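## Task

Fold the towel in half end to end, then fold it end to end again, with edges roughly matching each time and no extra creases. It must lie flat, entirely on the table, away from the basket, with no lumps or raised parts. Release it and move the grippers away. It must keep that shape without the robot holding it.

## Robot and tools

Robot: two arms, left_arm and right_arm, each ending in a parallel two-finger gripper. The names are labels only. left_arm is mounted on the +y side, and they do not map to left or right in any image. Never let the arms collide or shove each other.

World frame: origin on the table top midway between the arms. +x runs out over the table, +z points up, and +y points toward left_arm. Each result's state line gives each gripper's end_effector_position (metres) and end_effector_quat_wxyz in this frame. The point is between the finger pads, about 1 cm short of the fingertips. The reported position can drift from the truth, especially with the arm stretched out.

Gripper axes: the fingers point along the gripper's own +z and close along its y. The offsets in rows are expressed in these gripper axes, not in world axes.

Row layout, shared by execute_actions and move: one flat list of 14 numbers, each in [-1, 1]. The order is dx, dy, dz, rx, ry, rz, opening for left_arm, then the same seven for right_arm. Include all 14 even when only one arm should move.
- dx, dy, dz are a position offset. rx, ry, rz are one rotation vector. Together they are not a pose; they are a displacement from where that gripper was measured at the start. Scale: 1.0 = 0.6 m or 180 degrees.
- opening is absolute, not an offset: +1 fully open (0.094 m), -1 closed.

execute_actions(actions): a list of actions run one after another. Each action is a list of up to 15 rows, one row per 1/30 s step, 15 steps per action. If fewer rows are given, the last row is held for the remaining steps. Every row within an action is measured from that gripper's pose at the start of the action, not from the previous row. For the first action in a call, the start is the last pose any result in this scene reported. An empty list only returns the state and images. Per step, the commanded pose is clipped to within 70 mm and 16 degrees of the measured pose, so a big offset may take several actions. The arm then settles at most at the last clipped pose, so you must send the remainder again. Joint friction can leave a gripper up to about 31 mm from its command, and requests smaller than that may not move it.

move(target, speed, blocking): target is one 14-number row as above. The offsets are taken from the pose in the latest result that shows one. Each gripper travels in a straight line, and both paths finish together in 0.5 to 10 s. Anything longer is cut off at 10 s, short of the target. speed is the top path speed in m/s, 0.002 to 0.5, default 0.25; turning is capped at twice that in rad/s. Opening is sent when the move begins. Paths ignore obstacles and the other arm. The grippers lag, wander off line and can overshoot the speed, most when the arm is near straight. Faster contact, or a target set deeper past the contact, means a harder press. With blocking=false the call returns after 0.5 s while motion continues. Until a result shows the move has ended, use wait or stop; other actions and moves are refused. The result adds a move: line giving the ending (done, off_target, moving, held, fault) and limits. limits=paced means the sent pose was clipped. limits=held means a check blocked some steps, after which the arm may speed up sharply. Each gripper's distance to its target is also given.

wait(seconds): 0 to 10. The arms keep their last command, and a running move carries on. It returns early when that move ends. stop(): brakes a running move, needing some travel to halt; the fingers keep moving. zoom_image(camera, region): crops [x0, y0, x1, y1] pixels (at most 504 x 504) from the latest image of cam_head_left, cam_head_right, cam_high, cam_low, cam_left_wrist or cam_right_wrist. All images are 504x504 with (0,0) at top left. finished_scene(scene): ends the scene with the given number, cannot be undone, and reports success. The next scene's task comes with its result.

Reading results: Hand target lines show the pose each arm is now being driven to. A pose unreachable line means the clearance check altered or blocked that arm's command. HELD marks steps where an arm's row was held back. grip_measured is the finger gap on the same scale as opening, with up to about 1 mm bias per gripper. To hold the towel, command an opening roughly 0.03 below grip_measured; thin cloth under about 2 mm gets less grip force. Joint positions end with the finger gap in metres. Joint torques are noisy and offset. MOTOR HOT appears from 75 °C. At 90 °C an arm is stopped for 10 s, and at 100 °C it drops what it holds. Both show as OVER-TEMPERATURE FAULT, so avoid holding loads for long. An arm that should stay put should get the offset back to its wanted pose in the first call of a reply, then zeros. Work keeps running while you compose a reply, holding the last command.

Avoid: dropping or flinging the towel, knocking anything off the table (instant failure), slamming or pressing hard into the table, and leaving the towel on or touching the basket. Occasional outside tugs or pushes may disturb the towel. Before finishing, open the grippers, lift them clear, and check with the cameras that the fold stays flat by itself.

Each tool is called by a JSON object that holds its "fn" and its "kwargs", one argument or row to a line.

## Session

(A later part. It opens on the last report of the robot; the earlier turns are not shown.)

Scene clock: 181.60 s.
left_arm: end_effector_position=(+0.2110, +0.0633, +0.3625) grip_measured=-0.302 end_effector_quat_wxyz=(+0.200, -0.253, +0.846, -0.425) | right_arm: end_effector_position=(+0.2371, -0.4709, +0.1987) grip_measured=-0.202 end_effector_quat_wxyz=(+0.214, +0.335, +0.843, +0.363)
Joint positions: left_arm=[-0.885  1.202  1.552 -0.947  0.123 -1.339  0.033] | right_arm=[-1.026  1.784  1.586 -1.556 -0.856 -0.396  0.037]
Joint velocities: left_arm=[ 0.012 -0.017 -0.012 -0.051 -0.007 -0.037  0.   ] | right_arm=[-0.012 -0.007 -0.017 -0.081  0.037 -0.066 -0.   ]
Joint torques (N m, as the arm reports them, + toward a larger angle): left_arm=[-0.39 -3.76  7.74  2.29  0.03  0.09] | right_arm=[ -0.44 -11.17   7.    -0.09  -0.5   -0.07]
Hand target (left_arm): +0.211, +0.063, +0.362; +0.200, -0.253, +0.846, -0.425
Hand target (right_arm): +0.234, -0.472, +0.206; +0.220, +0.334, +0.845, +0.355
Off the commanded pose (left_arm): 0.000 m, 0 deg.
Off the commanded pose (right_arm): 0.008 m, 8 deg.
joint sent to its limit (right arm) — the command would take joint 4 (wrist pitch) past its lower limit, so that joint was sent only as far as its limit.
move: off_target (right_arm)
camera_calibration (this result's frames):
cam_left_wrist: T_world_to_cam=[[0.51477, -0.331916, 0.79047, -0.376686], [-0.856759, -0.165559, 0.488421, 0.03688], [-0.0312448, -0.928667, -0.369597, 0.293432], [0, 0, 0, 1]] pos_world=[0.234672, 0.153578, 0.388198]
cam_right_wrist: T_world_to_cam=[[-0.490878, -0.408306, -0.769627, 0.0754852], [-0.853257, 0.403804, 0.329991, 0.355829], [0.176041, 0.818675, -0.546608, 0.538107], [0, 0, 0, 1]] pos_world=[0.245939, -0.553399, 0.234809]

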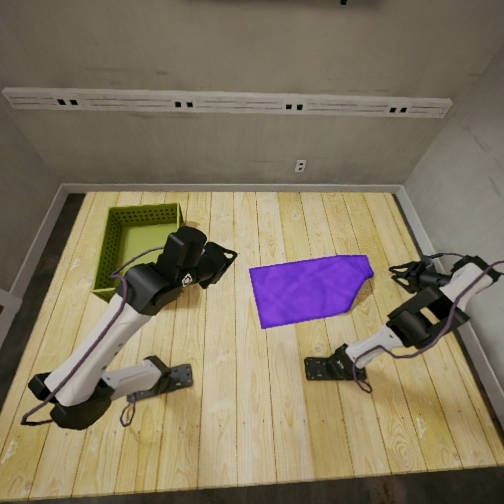

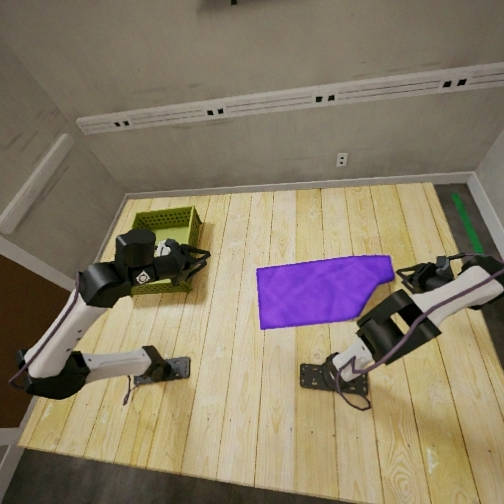

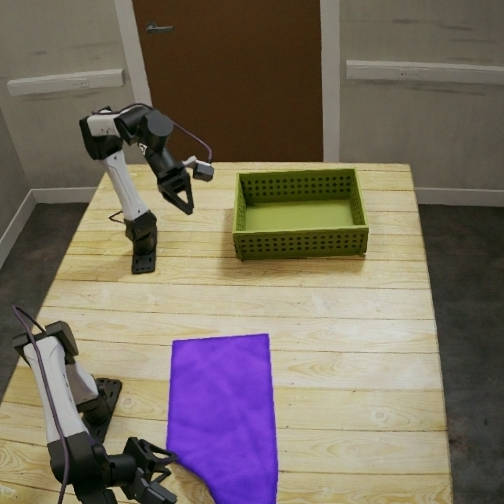

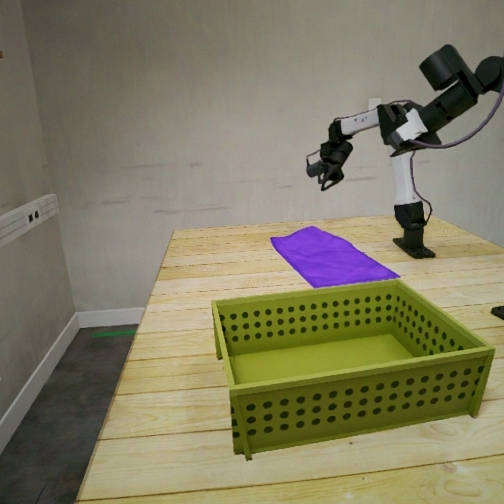

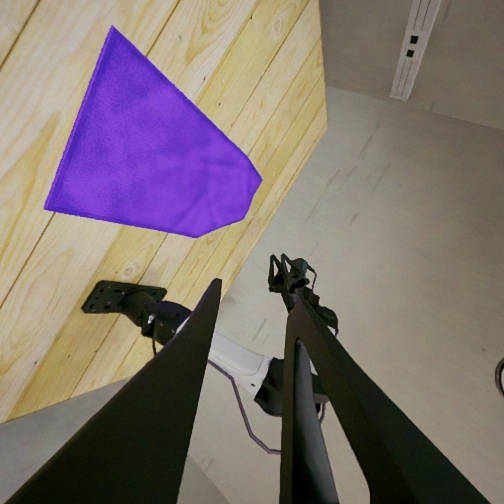

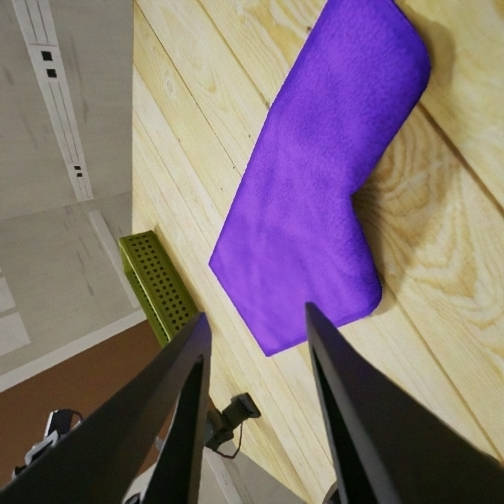

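{"fn": "move", "kwargs": {
  "target": [0.073,0.327,0.315,0.003,0.19,0.087,-0.15,0,0,0,0,0,0,-0.2]
}}

{"fn": "move", "kwargs": {
  "target": [0,0.085,0.06,0,0,0,-0.15,0,0,0,0,0,0,-0.2],
  "speed": 0.1
}}

Scene clock: 188.60 s.
left_arm: end_effector_position=(+0.2323, +0.0174, +0.0991) grip_measured=-0.152 end_effector_quat_wxyz=(+0.008, +0.004, +0.887, -0.461) | right_arm: end_effector_position=(+0.2368, -0.4706, +0.1986) grip_measured=-0.202 end_effector_quat_wxyz=(+0.213, +0.335, +0.843, +0.363)
Joint positions: left_arm=[-0.668  1.624  0.898 -0.256  0.808 -0.724  0.04 ] | right_arm=[-1.026  1.784  1.586 -1.558 -0.855 -0.396  0.037]
Joint velocities: left_arm=[-0.027  0.012 -0.007 -0.051 -0.022 -0.022  0.001] | right_arm=[ 0.017  0.002  0.002  0.081 -0.037 -0.037  0.   ]
Joint torques (N m, as the arm reports them, + toward a larger angle): left_arm=[ 0.64 -7.17  6.28  1.63  0.43  0.15] | right_arm=[ 0.12 -9.99  5.77  0.04 -0.54 -0.04]
Hand target (left_arm): +0.231, +0.022, +0.090; +0.002, -0.001, +0.889, -0.458
Hand target (right_arm): +0.237, -0.471, +0.199; +0.214, +0.335, +0.843, +0.363
Off the commanded pose (left_arm): 0.009 m, 1 deg.
Off the commanded pose (right_arm): 0.000 m, 0 deg.
move: done
camera_calibration (this result's frames):
cam_left_wrist: T_world_to_cam=[[0.292962, -0.585989, 0.755507, -0.135249], [-0.728281, 0.375214, 0.573429, 0.128449], [-0.6195, -0.718214, -0.316841, 0.281856], [0, 0, 0, 1]] pos_world=[0.30778, 0.0749822, 0.117829]
cam_right_wrist: T_world_to_cam=[[-0.492258, -0.40754, -0.769151, 0.0759807], [-0.852712, 0.403251, 0.332072, 0.354693], [0.174829, 0.819329, -0.546017, 0.538373], [0, 0, 0, 1]] pos_world=[0.24573, -0.55317, 0.234618]

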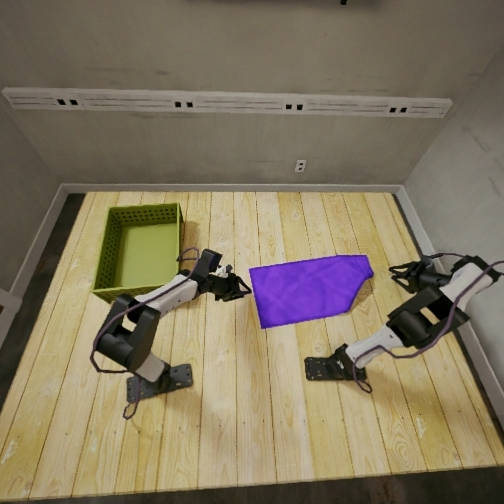

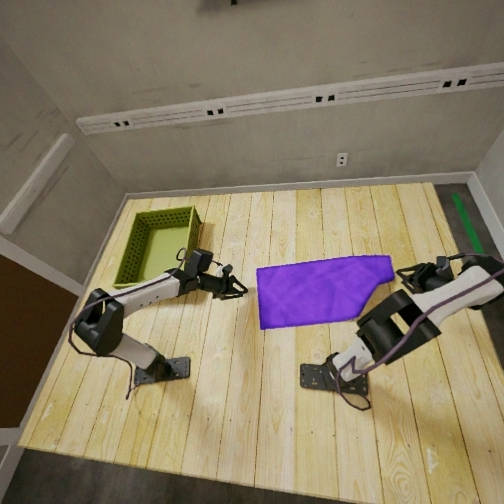

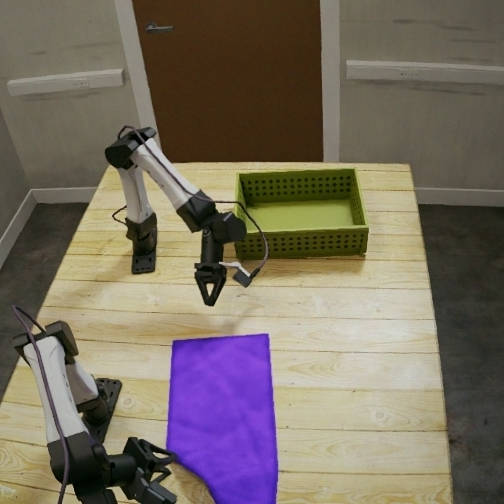

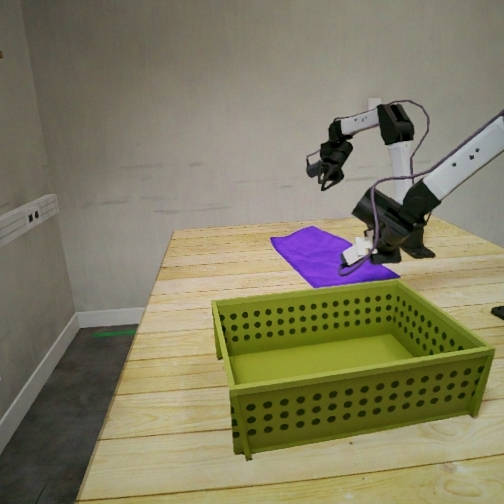

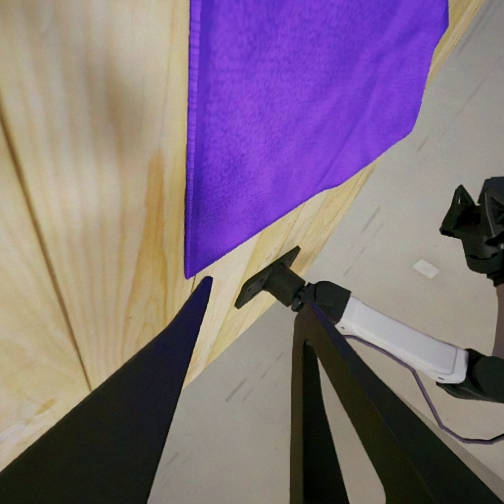

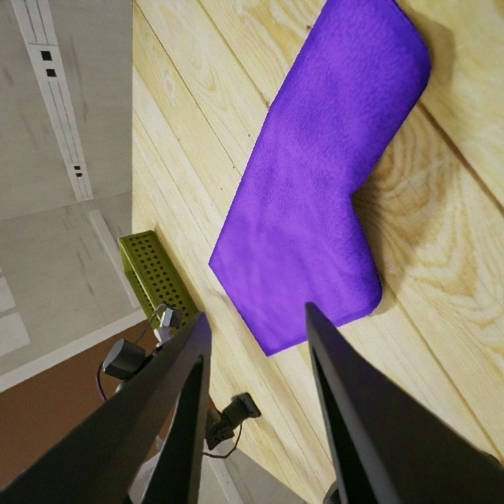

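Scene clock: 189.83 s.
left_arm: end_effector_position=(+0.2399, +0.0135, +0.0487) grip_measured=-0.152 end_effector_quat_wxyz=(+0.021, +0.011, +0.884, -0.468) | right_arm: end_effector_position=(+0.2368, -0.4706, +0.1986) grip_measured=-0.202 end_effector_quat_wxyz=(+0.213, +0.335, +0.843, +0.363)
Joint positions: left_arm=[-0.668  1.767  0.803  0.015  0.808 -0.723  0.04 ] | right_arm=[-1.026  1.784  1.586 -1.558 -0.855 -0.396  0.037]
Joint velocities: left_arm=[-0.002  0.002  0.002 -0.051 -0.022 -0.022 -0.003] | right_arm=[-0.012  0.012 -0.002 -0.037  0.066  0.051  0.   ]
Joint torques (N m, as the arm reports them, + toward a larger angle): left_arm=[-0.18 -7.55  4.87  1.67  0.39  0.13] | right_arm=[ 0.14 -9.96  5.76  0.03 -0.53 -0.04]
Hand target (left_arm): +0.233, +0.018, +0.036; +0.008, +0.004, +0.887, -0.461
Hand target (right_arm): +0.237, -0.471, +0.199; +0.213, +0.335, +0.843, +0.363
Off the commanded pose (left_arm): 0.014 m, 2 deg.
Off the commanded pose (right_arm): 0.000 m, 0 deg.
move: off_target (left_arm)
camera_calibration (this result's frames):
cam_left_wrist: T_world_to_cam=[[0.270207, -0.574776, 0.772412, -0.097234], [-0.744605, 0.383838, 0.546106, 0.169553], [-0.61037, -0.722703, -0.324265, 0.266026], [0, 0, 0, 1]] pos_world=[0.314897, 0.0712892, 0.0687739]
cam_right_wrist: T_world_to_cam=[[-0.492258, -0.40754, -0.769151, 0.0759807], [-0.852712, 0.403251, 0.332072, 0.354693], [0.174829, 0.819329, -0.546017, 0.538373], [0, 0, 0, 1]] pos_world=[0.24573, -0.55317, 0.234618]

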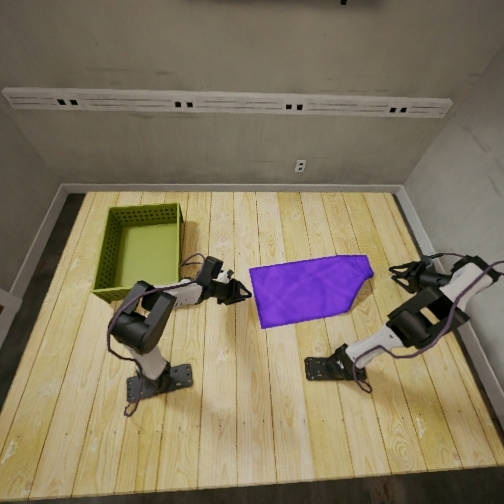

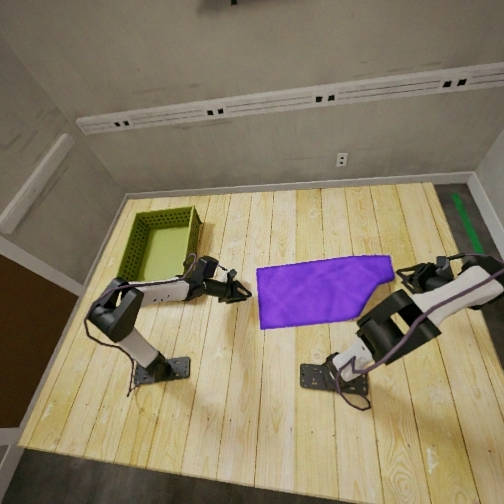

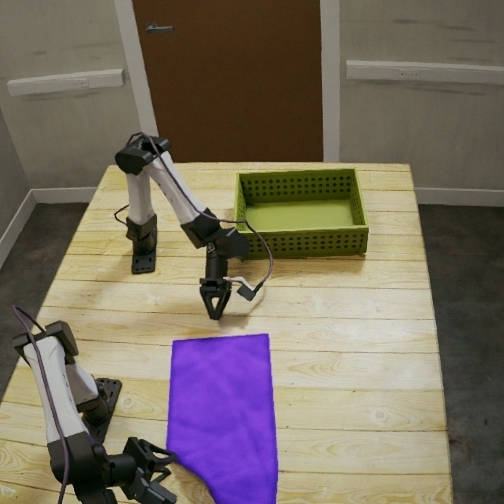

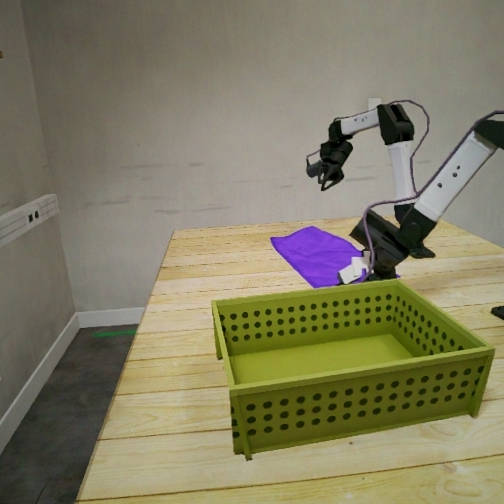

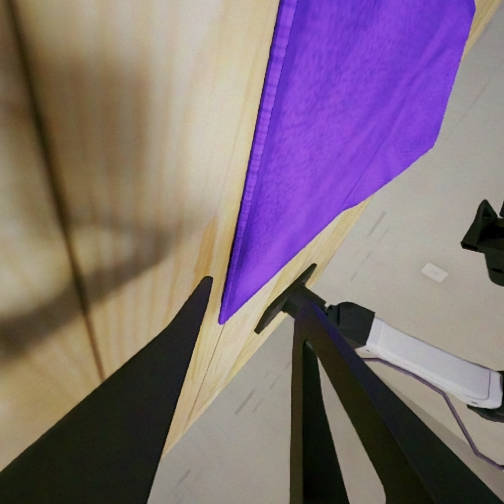

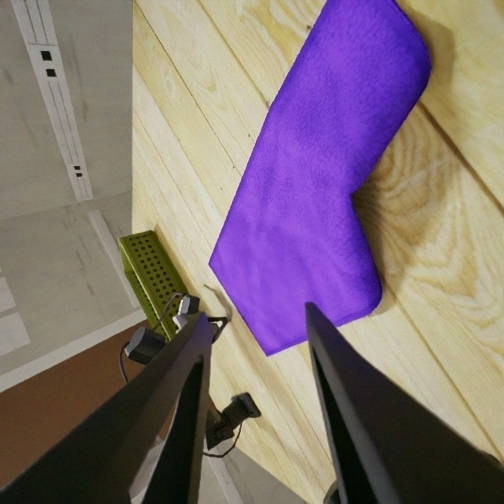

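{"fn": "move", "kwargs": {
  "target": [0.015,0.045,0.03,0,0,0,-0.15,0,0,0,0,0,0,-0.2],
  "speed": 0.08
}}

{"fn": "move", "kwargs": {
  "target": [0,-0.07,0.115,0,0,0,-0.15,0,0,0,0,0,0,-0.2],
  "speed": 0.06
}}

{"fn": "move", "kwargs": {
  "target": [0,0,0,0,0,0,-1,0,0,0,0,0,0,-0.2]
}}

Scene clock: 192.47 s.
left_arm: end_effector_position=(+0.2431, +0.0114, +0.0313) grip_measured=-0.152 end_effector_quat_wxyz=(+0.039, +0.020, +0.877, -0.478) | right_arm: end_effector_position=(+0.2368, -0.4706, +0.1986) grip_measured=-0.202 end_effector_quat_wxyz=(+0.213, +0.335, +0.843, +0.363)
Joint positions: left_arm=[-0.668  1.829  0.755  0.174  0.811 -0.726  0.04 ] | right_arm=[-1.026  1.784  1.586 -1.558 -0.855 -0.396  0.037]
Joint velocities: left_arm=[-0.002 -0.007  0.012 -0.022 -0.037 -0.051  0.001] | right_arm=[ 0.007  0.007 -0.007 -0.022 -0.022 -0.007  0.001]
Joint torques (N m, as the arm reports them, + toward a larger angle): left_arm=[-1.13 -7.38  4.18  1.76  0.27  0.  ] | right_arm=[  0.21 -10.08   5.75   0.02  -0.54  -0.03]
Hand target (left_arm): +0.232, +0.014, +0.016; +0.021, +0.012, +0.884, -0.467
Hand target (right_arm): +0.237, -0.471, +0.199; +0.213, +0.335, +0.843, +0.363
Off the commanded pose (left_arm): 0.019 m, 3 deg.
Off the commanded pose (right_arm): 0.000 m, 0 deg.
move: off_target (left_arm)
camera_calibration (this result's frames):
cam_left_wrist: T_world_to_cam=[[0.238845, -0.555525, 0.796458, -0.0791991], [-0.765569, 0.396844, 0.506378, 0.188401], [-0.597375, -0.730689, -0.330509, 0.257877], [0, 0, 0, 1]] pos_world=[0.3172, 0.0696648, 0.052907]
cam_right_wrist: T_world_to_cam=[[-0.492258, -0.40754, -0.769151, 0.0759807], [-0.852712, 0.403251, 0.332072, 0.354693], [0.174829, 0.819329, -0.546017, 0.538373], [0, 0, 0, 1]] pos_world=[0.24573, -0.55317, 0.234618]

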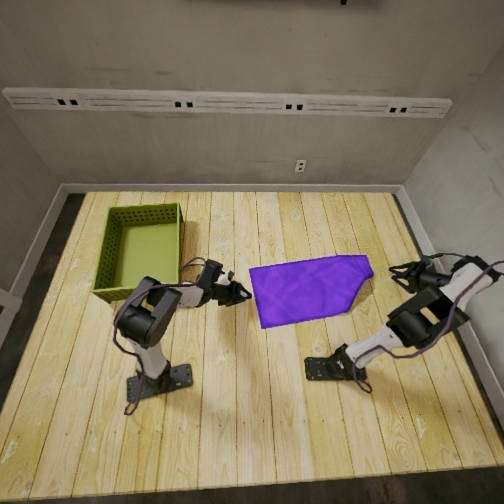

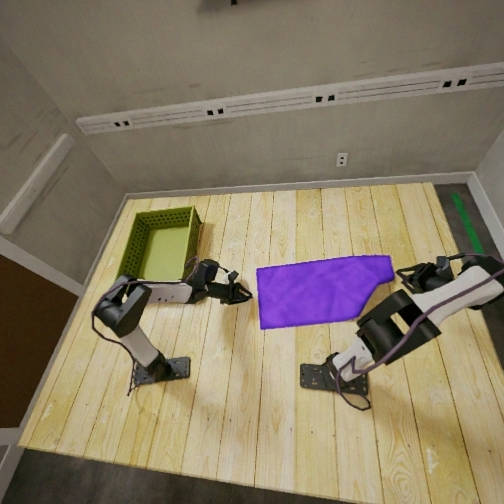

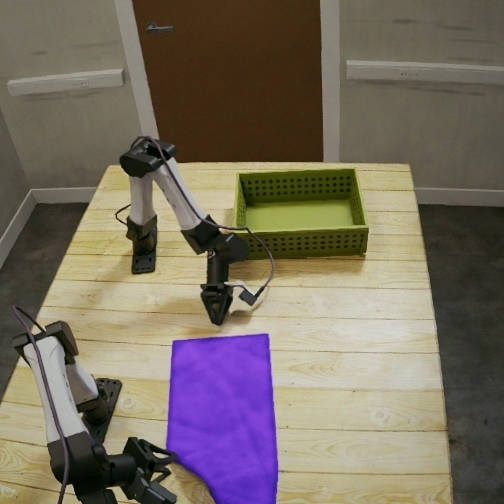

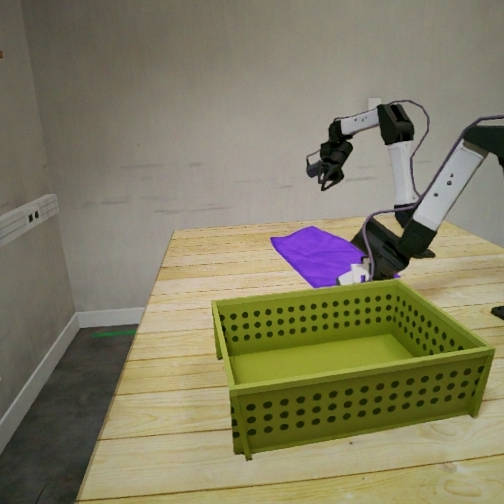

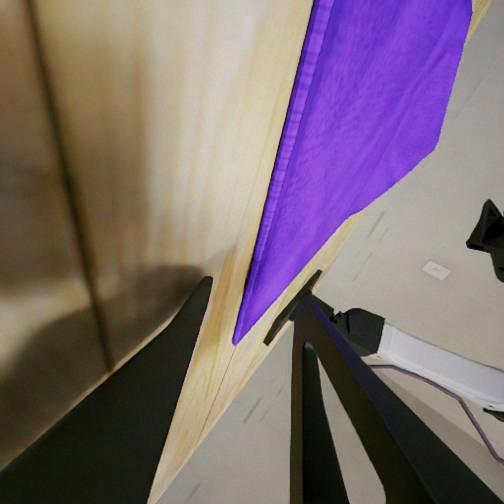

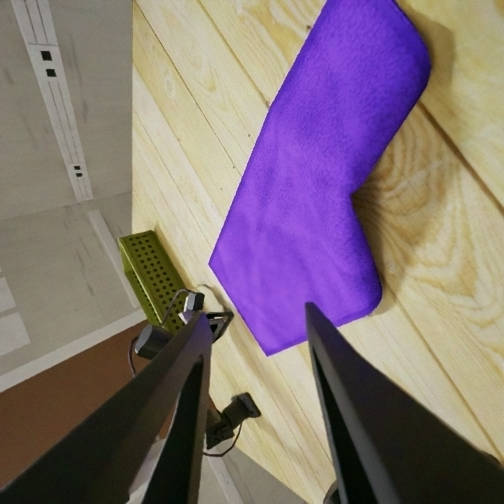

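Scene clock: 194.13 s.
left_arm: end_effector_position=(+0.2414, -0.0638, +0.0304) grip_measured=-0.152 end_effector_quat_wxyz=(+0.037, +0.022, +0.877, -0.479) | right_arm: end_effector_position=(+0.2368, -0.4706, +0.1986) grip_measured=-0.202 end_effector_quat_wxyz=(+0.213, +0.335, +0.843, +0.363)
Joint positions: left_arm=[-0.865  1.95   0.888  0.296  0.683 -0.923  0.04 ] | right_arm=[-1.026  1.784  1.586 -1.558 -0.855 -0.396  0.037]
Joint velocities: left_arm=[-0.007  0.002 -0.007 -0.007 -0.051 -0.081 -0.   ] | right_arm=[-0.007  0.007  0.007 -0.022  0.022  0.081 -0.   ]
Joint torques (N m, as the arm reports them, + toward a larger angle): left_arm=[-1.16 -8.75  8.33  2.02  0.14  0.07] | right_arm=[ 0.22 -9.94  5.78  0.05 -0.54 -0.02]
Hand target (left_arm): +0.243, -0.070, +0.028; +0.038, +0.021, +0.878, -0.478
Hand target (right_arm): +0.237, -0.471, +0.199; +0.213, +0.335, +0.843, +0.363
Off the commanded pose (left_arm): 0.006 m, 0 deg.
Off the commanded pose (right_arm): 0.000 m, 0 deg.
move: done
camera_calibration (this result's frames):
cam_left_wrist: T_world_to_cam=[[0.237668, -0.554231, 0.79771, -0.119525], [-0.76335, 0.401281, 0.506232, 0.217123], [-0.600676, -0.729247, -0.3277, 0.202534], [0, 0, 0, 1]] pos_world=[0.315805, -0.005675, 0.0518022]
cam_right_wrist: T_world_to_cam=[[-0.492258, -0.40754, -0.769151, 0.0759807], [-0.852712, 0.403251, 0.332072, 0.354693], [0.174829, 0.819329, -0.546017, 0.538373], [0, 0, 0, 1]] pos_world=[0.24573, -0.55317, 0.234618]

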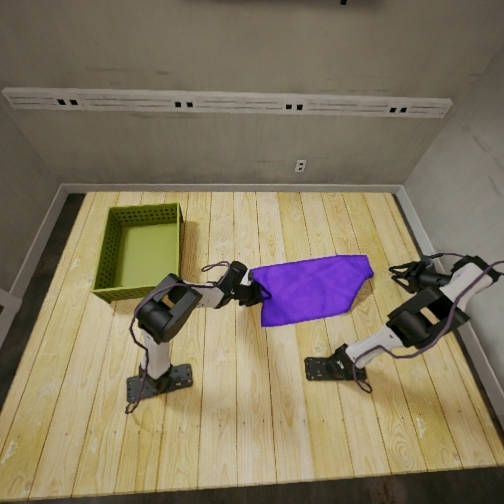

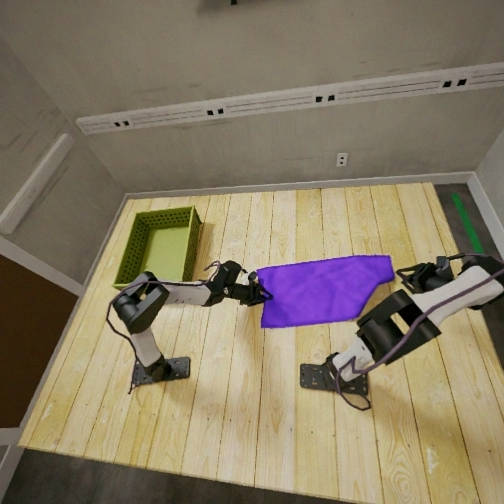

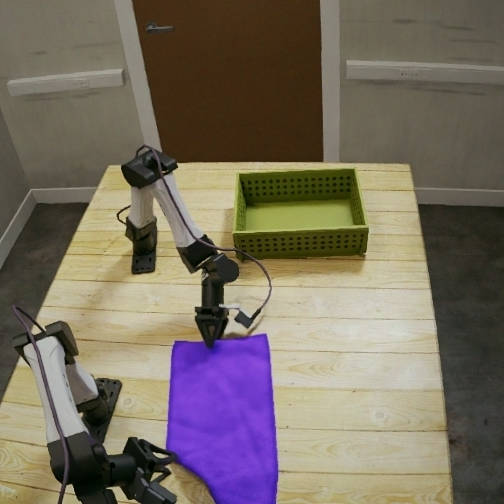

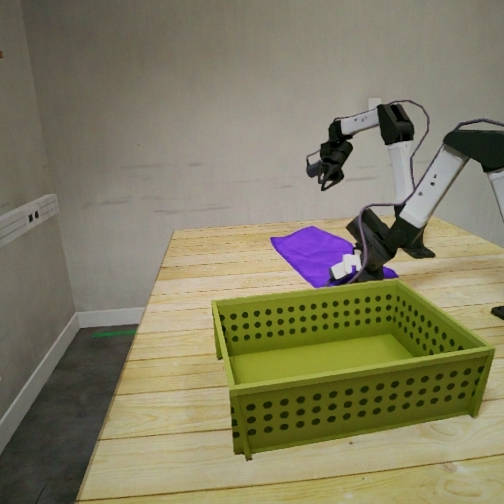

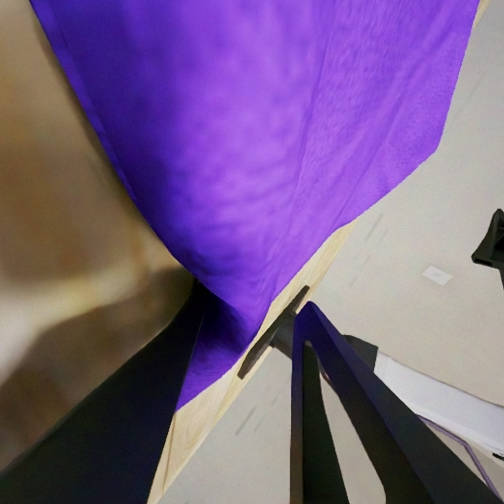

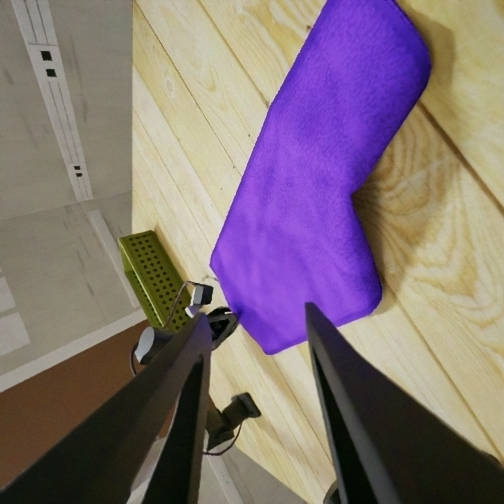

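Scene clock: 194.63 s.
left_arm: end_effector_position=(+0.2415, -0.0638, +0.0304) grip_measured=-0.891 end_effector_quat_wxyz=(+0.038, +0.022, +0.876, -0.479) | right_arm: end_effector_position=(+0.2368, -0.4706, +0.1986) grip_measured=-0.202 end_effector_quat_wxyz=(+0.213, +0.335, +0.843, +0.363)
Joint positions: left_arm=[-0.865  1.95   0.888  0.297  0.682 -0.923  0.005] | right_arm=[-1.026  1.784  1.586 -1.558 -0.855 -0.396  0.037]
Joint velocities: left_arm=[-0.017 -0.002 -0.012  0.022 -0.037  0.022  0.001] | right_arm=[ 0.027  0.017 -0.007 -0.022  0.051 -0.022 -0.001]
Joint torques (N m, as the arm reports them, + toward a larger angle): left_arm=[ -0.42 -10.66   6.71   1.98   0.28   0.1 ] | right_arm=[ 0.13 -9.99  5.77  0.04 -0.54 -0.04]
Hand target (left_arm): +0.241, -0.064, +0.030; +0.038, +0.022, +0.876, -0.479
Hand target (right_arm): +0.237, -0.471, +0.199; +0.213, +0.335, +0.843, +0.363
Off the commanded pose (left_arm): 0.000 m, 0 deg.
Off the commanded pose (right_arm): 0.000 m, 0 deg.
move: done
camera_calibration (this result's frames):
cam_left_wrist: T_world_to_cam=[[0.237451, -0.554141, 0.797838, -0.119524], [-0.763694, 0.401087, 0.505866, 0.217271], [-0.600323, -0.729422, -0.327956, 0.202504], [0, 0, 0, 1]] pos_world=[0.315877, -0.00566679, 0.0518632]
cam_right_wrist: T_world_to_cam=[[-0.492258, -0.40754, -0.769151, 0.0759807], [-0.852712, 0.403251, 0.332072, 0.354693], [0.174829, 0.819329, -0.546017, 0.538373], [0, 0, 0, 1]] pos_world=[0.24573, -0.55317, 0.234618]

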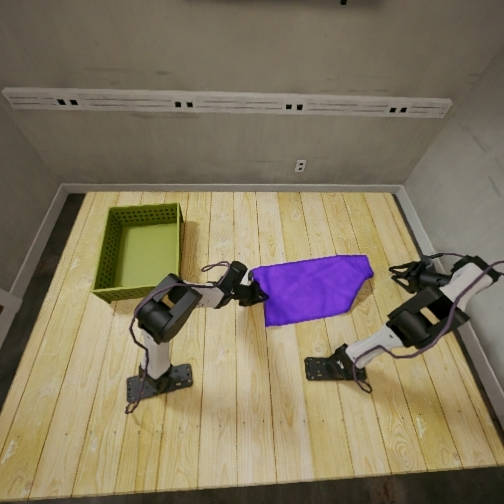

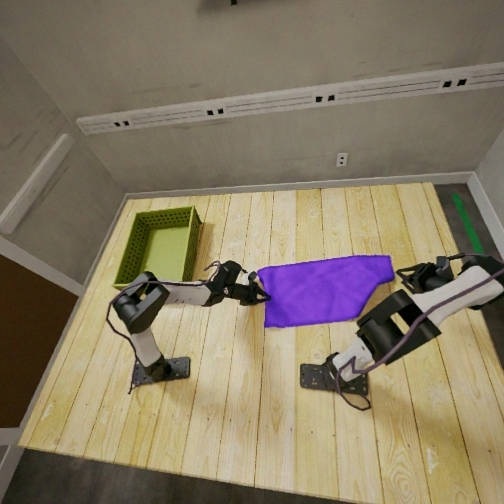

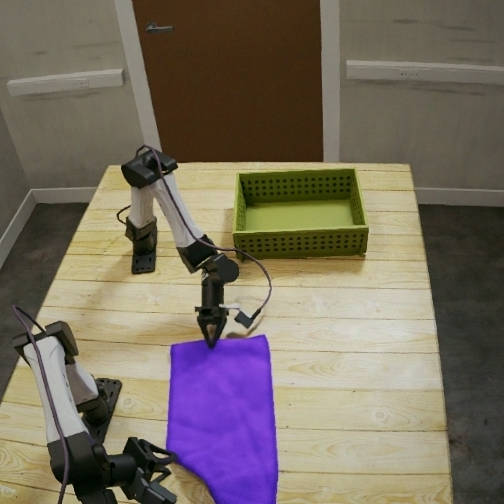

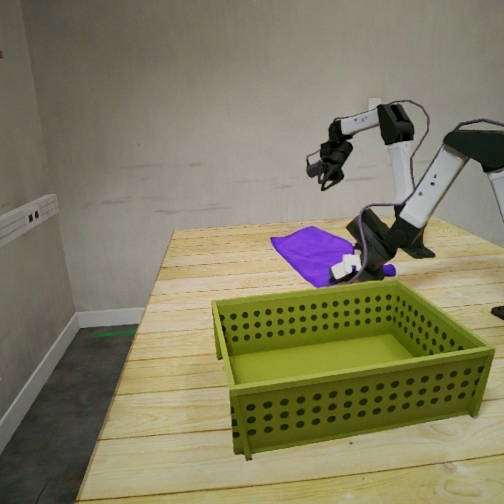

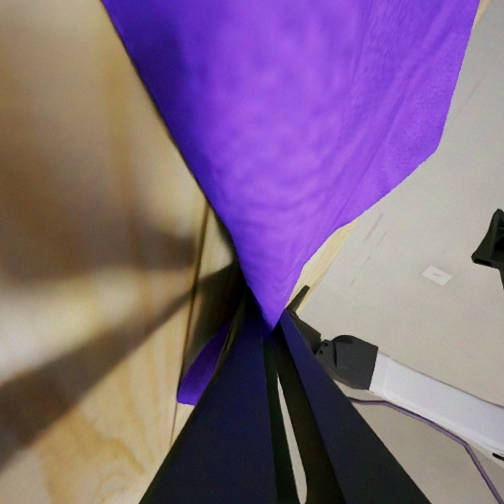

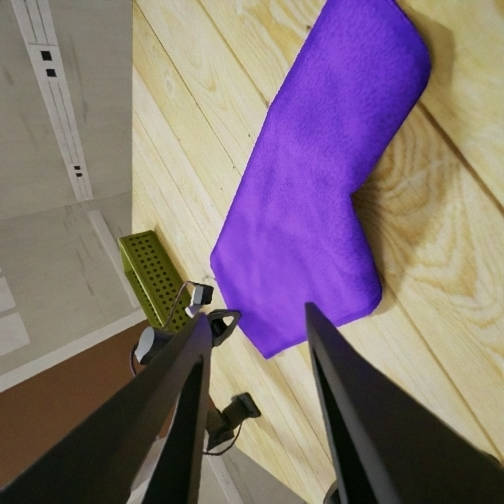

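{"fn": "move", "kwargs": {
  "target": [0,-0.706,-0.19,0,0,0,-1,0,0,0,0,0,0,-0.2],
  "speed": 0.15
}}

Scene clock: 199.67 s.
left_arm: end_effector_position=(+0.2099, -0.1945, +0.4384) grip_measured=-0.891 end_effector_quat_wxyz=(+0.073, +0.002, +0.820, -0.567) | right_arm: end_effector_position=(+0.2368, -0.4706, +0.1986) grip_measured=-0.202 end_effector_quat_wxyz=(+0.213, +0.335, +0.843, +0.363)
Joint positions: left_arm=[-1.165  2.194  2.858 -1.058  0.441 -1.265  0.005] | right_arm=[-1.026  1.784  1.586 -1.558 -0.855 -0.396  0.037]
Joint velocities: left_arm=[-0.002 -0.007 -0.002 -0.022 -0.095 -0.037 -0.001] | right_arm=[-0.007 -0.012 -0.017 -0.007  0.081  0.007  0.   ]
Joint torques (N m, as the arm reports them, + toward a larger angle): left_arm=[ -1.03 -11.57   8.23   2.57   0.06   0.05] | right_arm=[  0.2  -10.04   5.68   0.05  -0.56  -0.04]
Hand target (left_arm): +0.208, -0.199, +0.444; +0.077, +0.005, +0.813, -0.577
Hand target (right_arm): +0.237, -0.471, +0.199; +0.213, +0.335, +0.843, +0.363
Off the commanded pose (left_arm): 0.010 m, 13 deg.
Off the commanded pose (right_arm): 0.000 m, 0 deg.
elbow stopped short (left arm): the move would have taken joint 3 (elbow) straighter than the controller allows; a more bent joint 3 avoids this.
move: off_target (left_arm)
camera_calibration (this result's frames):
cam_left_wrist: T_world_to_cam=[[0.227916, -0.360044, 0.904667, -0.516989], [-0.808346, 0.447992, 0.381943, 0.11203], [-0.542799, -0.818335, -0.188936, 0.131628], [0, 0, 0, 1]] pos_world=[0.279836, -0.128612, 0.449784]
cam_right_wrist: T_world_to_cam=[[-0.492258, -0.40754, -0.769151, 0.0759807], [-0.852712, 0.403251, 0.332072, 0.354693], [0.174829, 0.819329, -0.546017, 0.538373], [0, 0, 0, 1]] pos_world=[0.24573, -0.55317, 0.234618]

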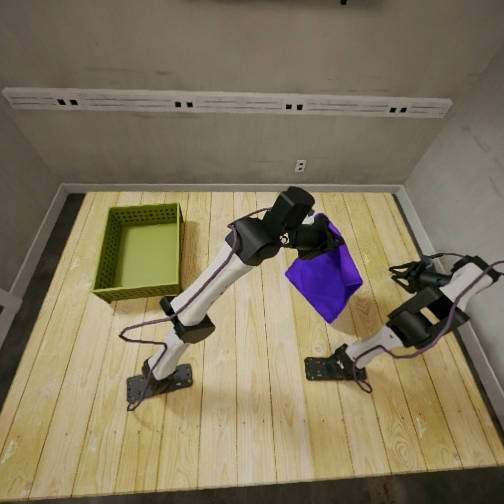

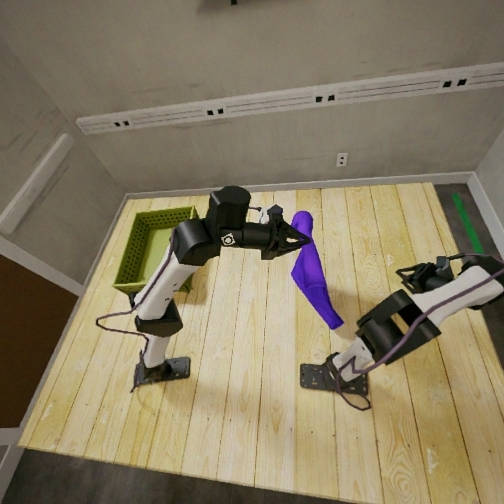

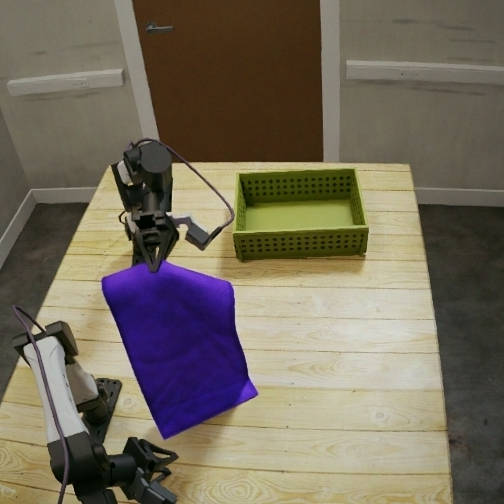

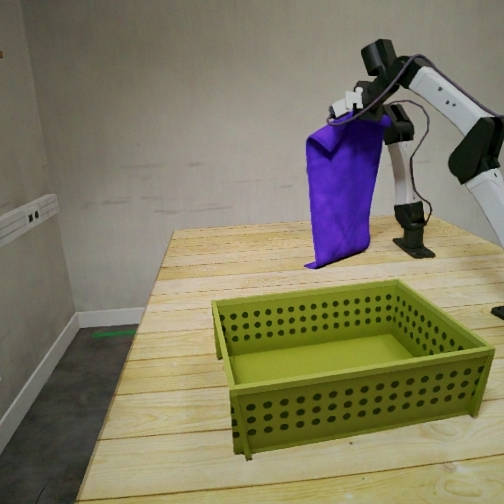

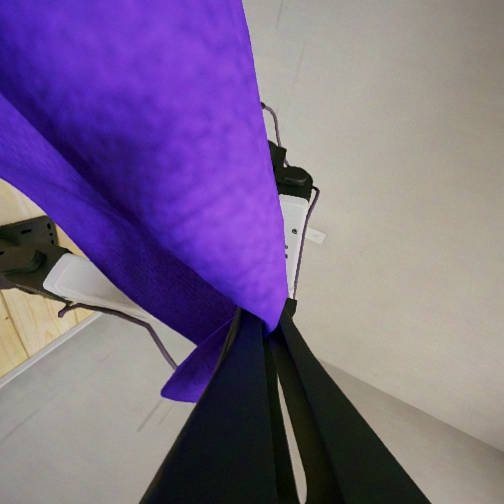

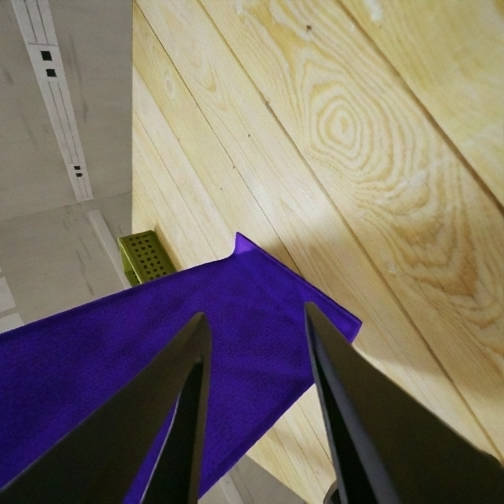

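{"fn": "move", "kwargs": {
  "target": [-0.04,0.43,-0.484,-0.085,0.041,-0.021,-1,0,0,0,0,0,0,-0.2],
  "speed": 0.15
}}

Scene clock: 208.33 s.
left_arm: end_effector_position=(+0.2228, +0.1684, +0.3113) grip_measured=-0.891 end_effector_quat_wxyz=(+0.076, -0.029, +0.883, -0.462) | right_arm: end_effector_position=(+0.2368, -0.4706, +0.1986) grip_measured=-0.202 end_effector_quat_wxyz=(+0.213, +0.335, +0.843, +0.363)
Joint positions: left_arm=[-0.135  1.441  1.631 -1.56   0.96  -0.113  0.005] | right_arm=[-1.026  1.784  1.586 -1.558 -0.855 -0.396  0.037]
Joint velocities: left_arm=[-0.022 -0.022 -0.002 -0.037 -0.037 -0.007 -0.   ] | right_arm=[-0.012  0.007 -0.007  0.007 -0.022  0.051 -0.001]
Joint torques (N m, as the arm reports them, + toward a larger angle): left_arm=[ 0.46 -6.67  5.08  0.74  0.54  0.15] | right_arm=[  0.15 -10.     5.77   0.02  -0.54  -0.03]
Hand target (left_arm): +0.219, +0.171, +0.307; +0.071, -0.034, +0.884, -0.461
Hand target (right_arm): +0.237, -0.471, +0.199; +0.213, +0.335, +0.843, +0.363
Off the commanded pose (left_arm): 0.010 m, 9 deg.
Off the commanded pose (right_arm): 0.000 m, 0 deg.
joint sent to its limit (left arm) — the command would take joint 4 (wrist pitch) past its lower limit, so that joint was sent only as far as its limit.
move: off_target (left_arm)
camera_calibration (this result's frames):
cam_left_wrist: T_world_to_cam=[[0.292724, -0.545523, 0.785313, -0.220362], [-0.817141, 0.283803, 0.501733, 0.000729693], [-0.496582, -0.788581, -0.362694, 0.450392], [0, 0, 0, 1]] pos_world=[0.288758, 0.234751, 0.336041]
cam_right_wrist: T_world_to_cam=[[-0.492258, -0.40754, -0.769151, 0.0759807], [-0.852712, 0.403251, 0.332072, 0.354693], [0.174829, 0.819329, -0.546017, 0.538373], [0, 0, 0, 1]] pos_world=[0.24573, -0.55317, 0.234618]

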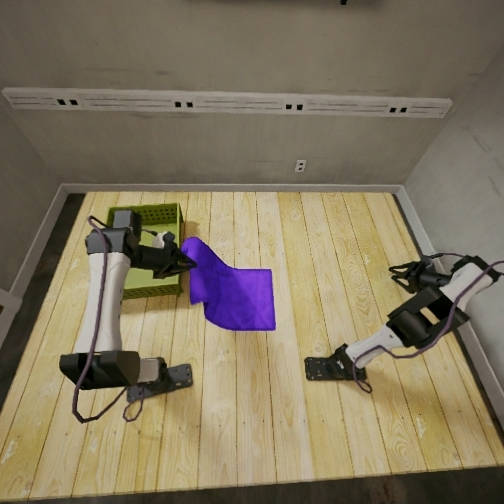

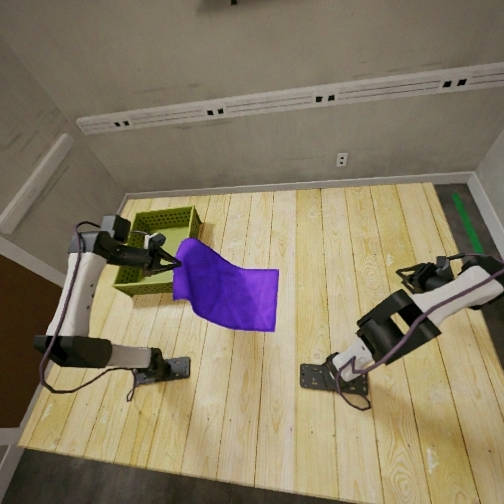

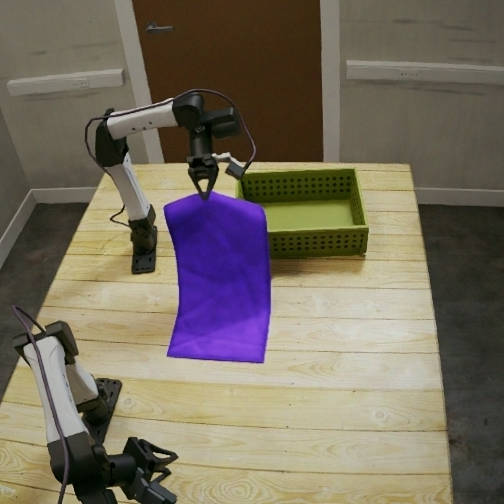

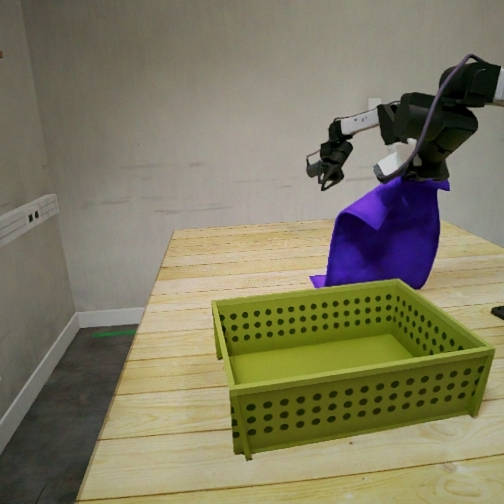

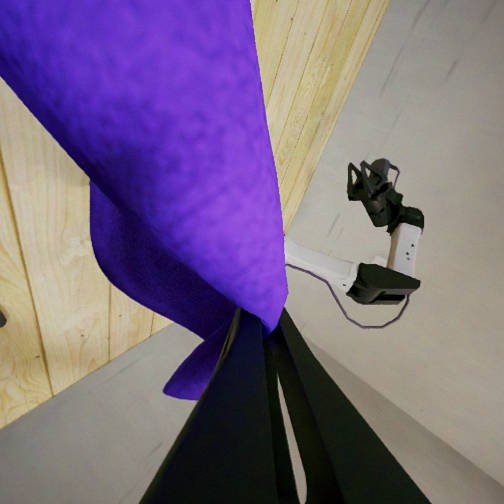

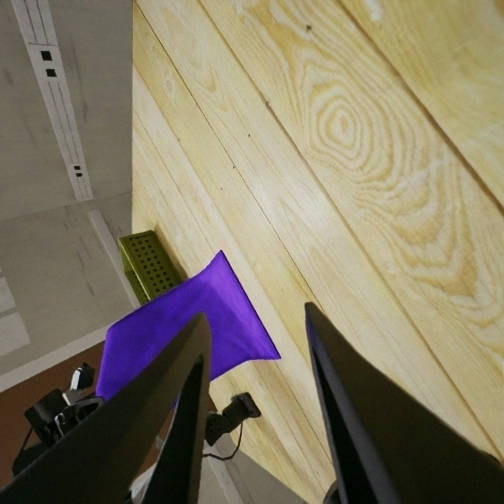

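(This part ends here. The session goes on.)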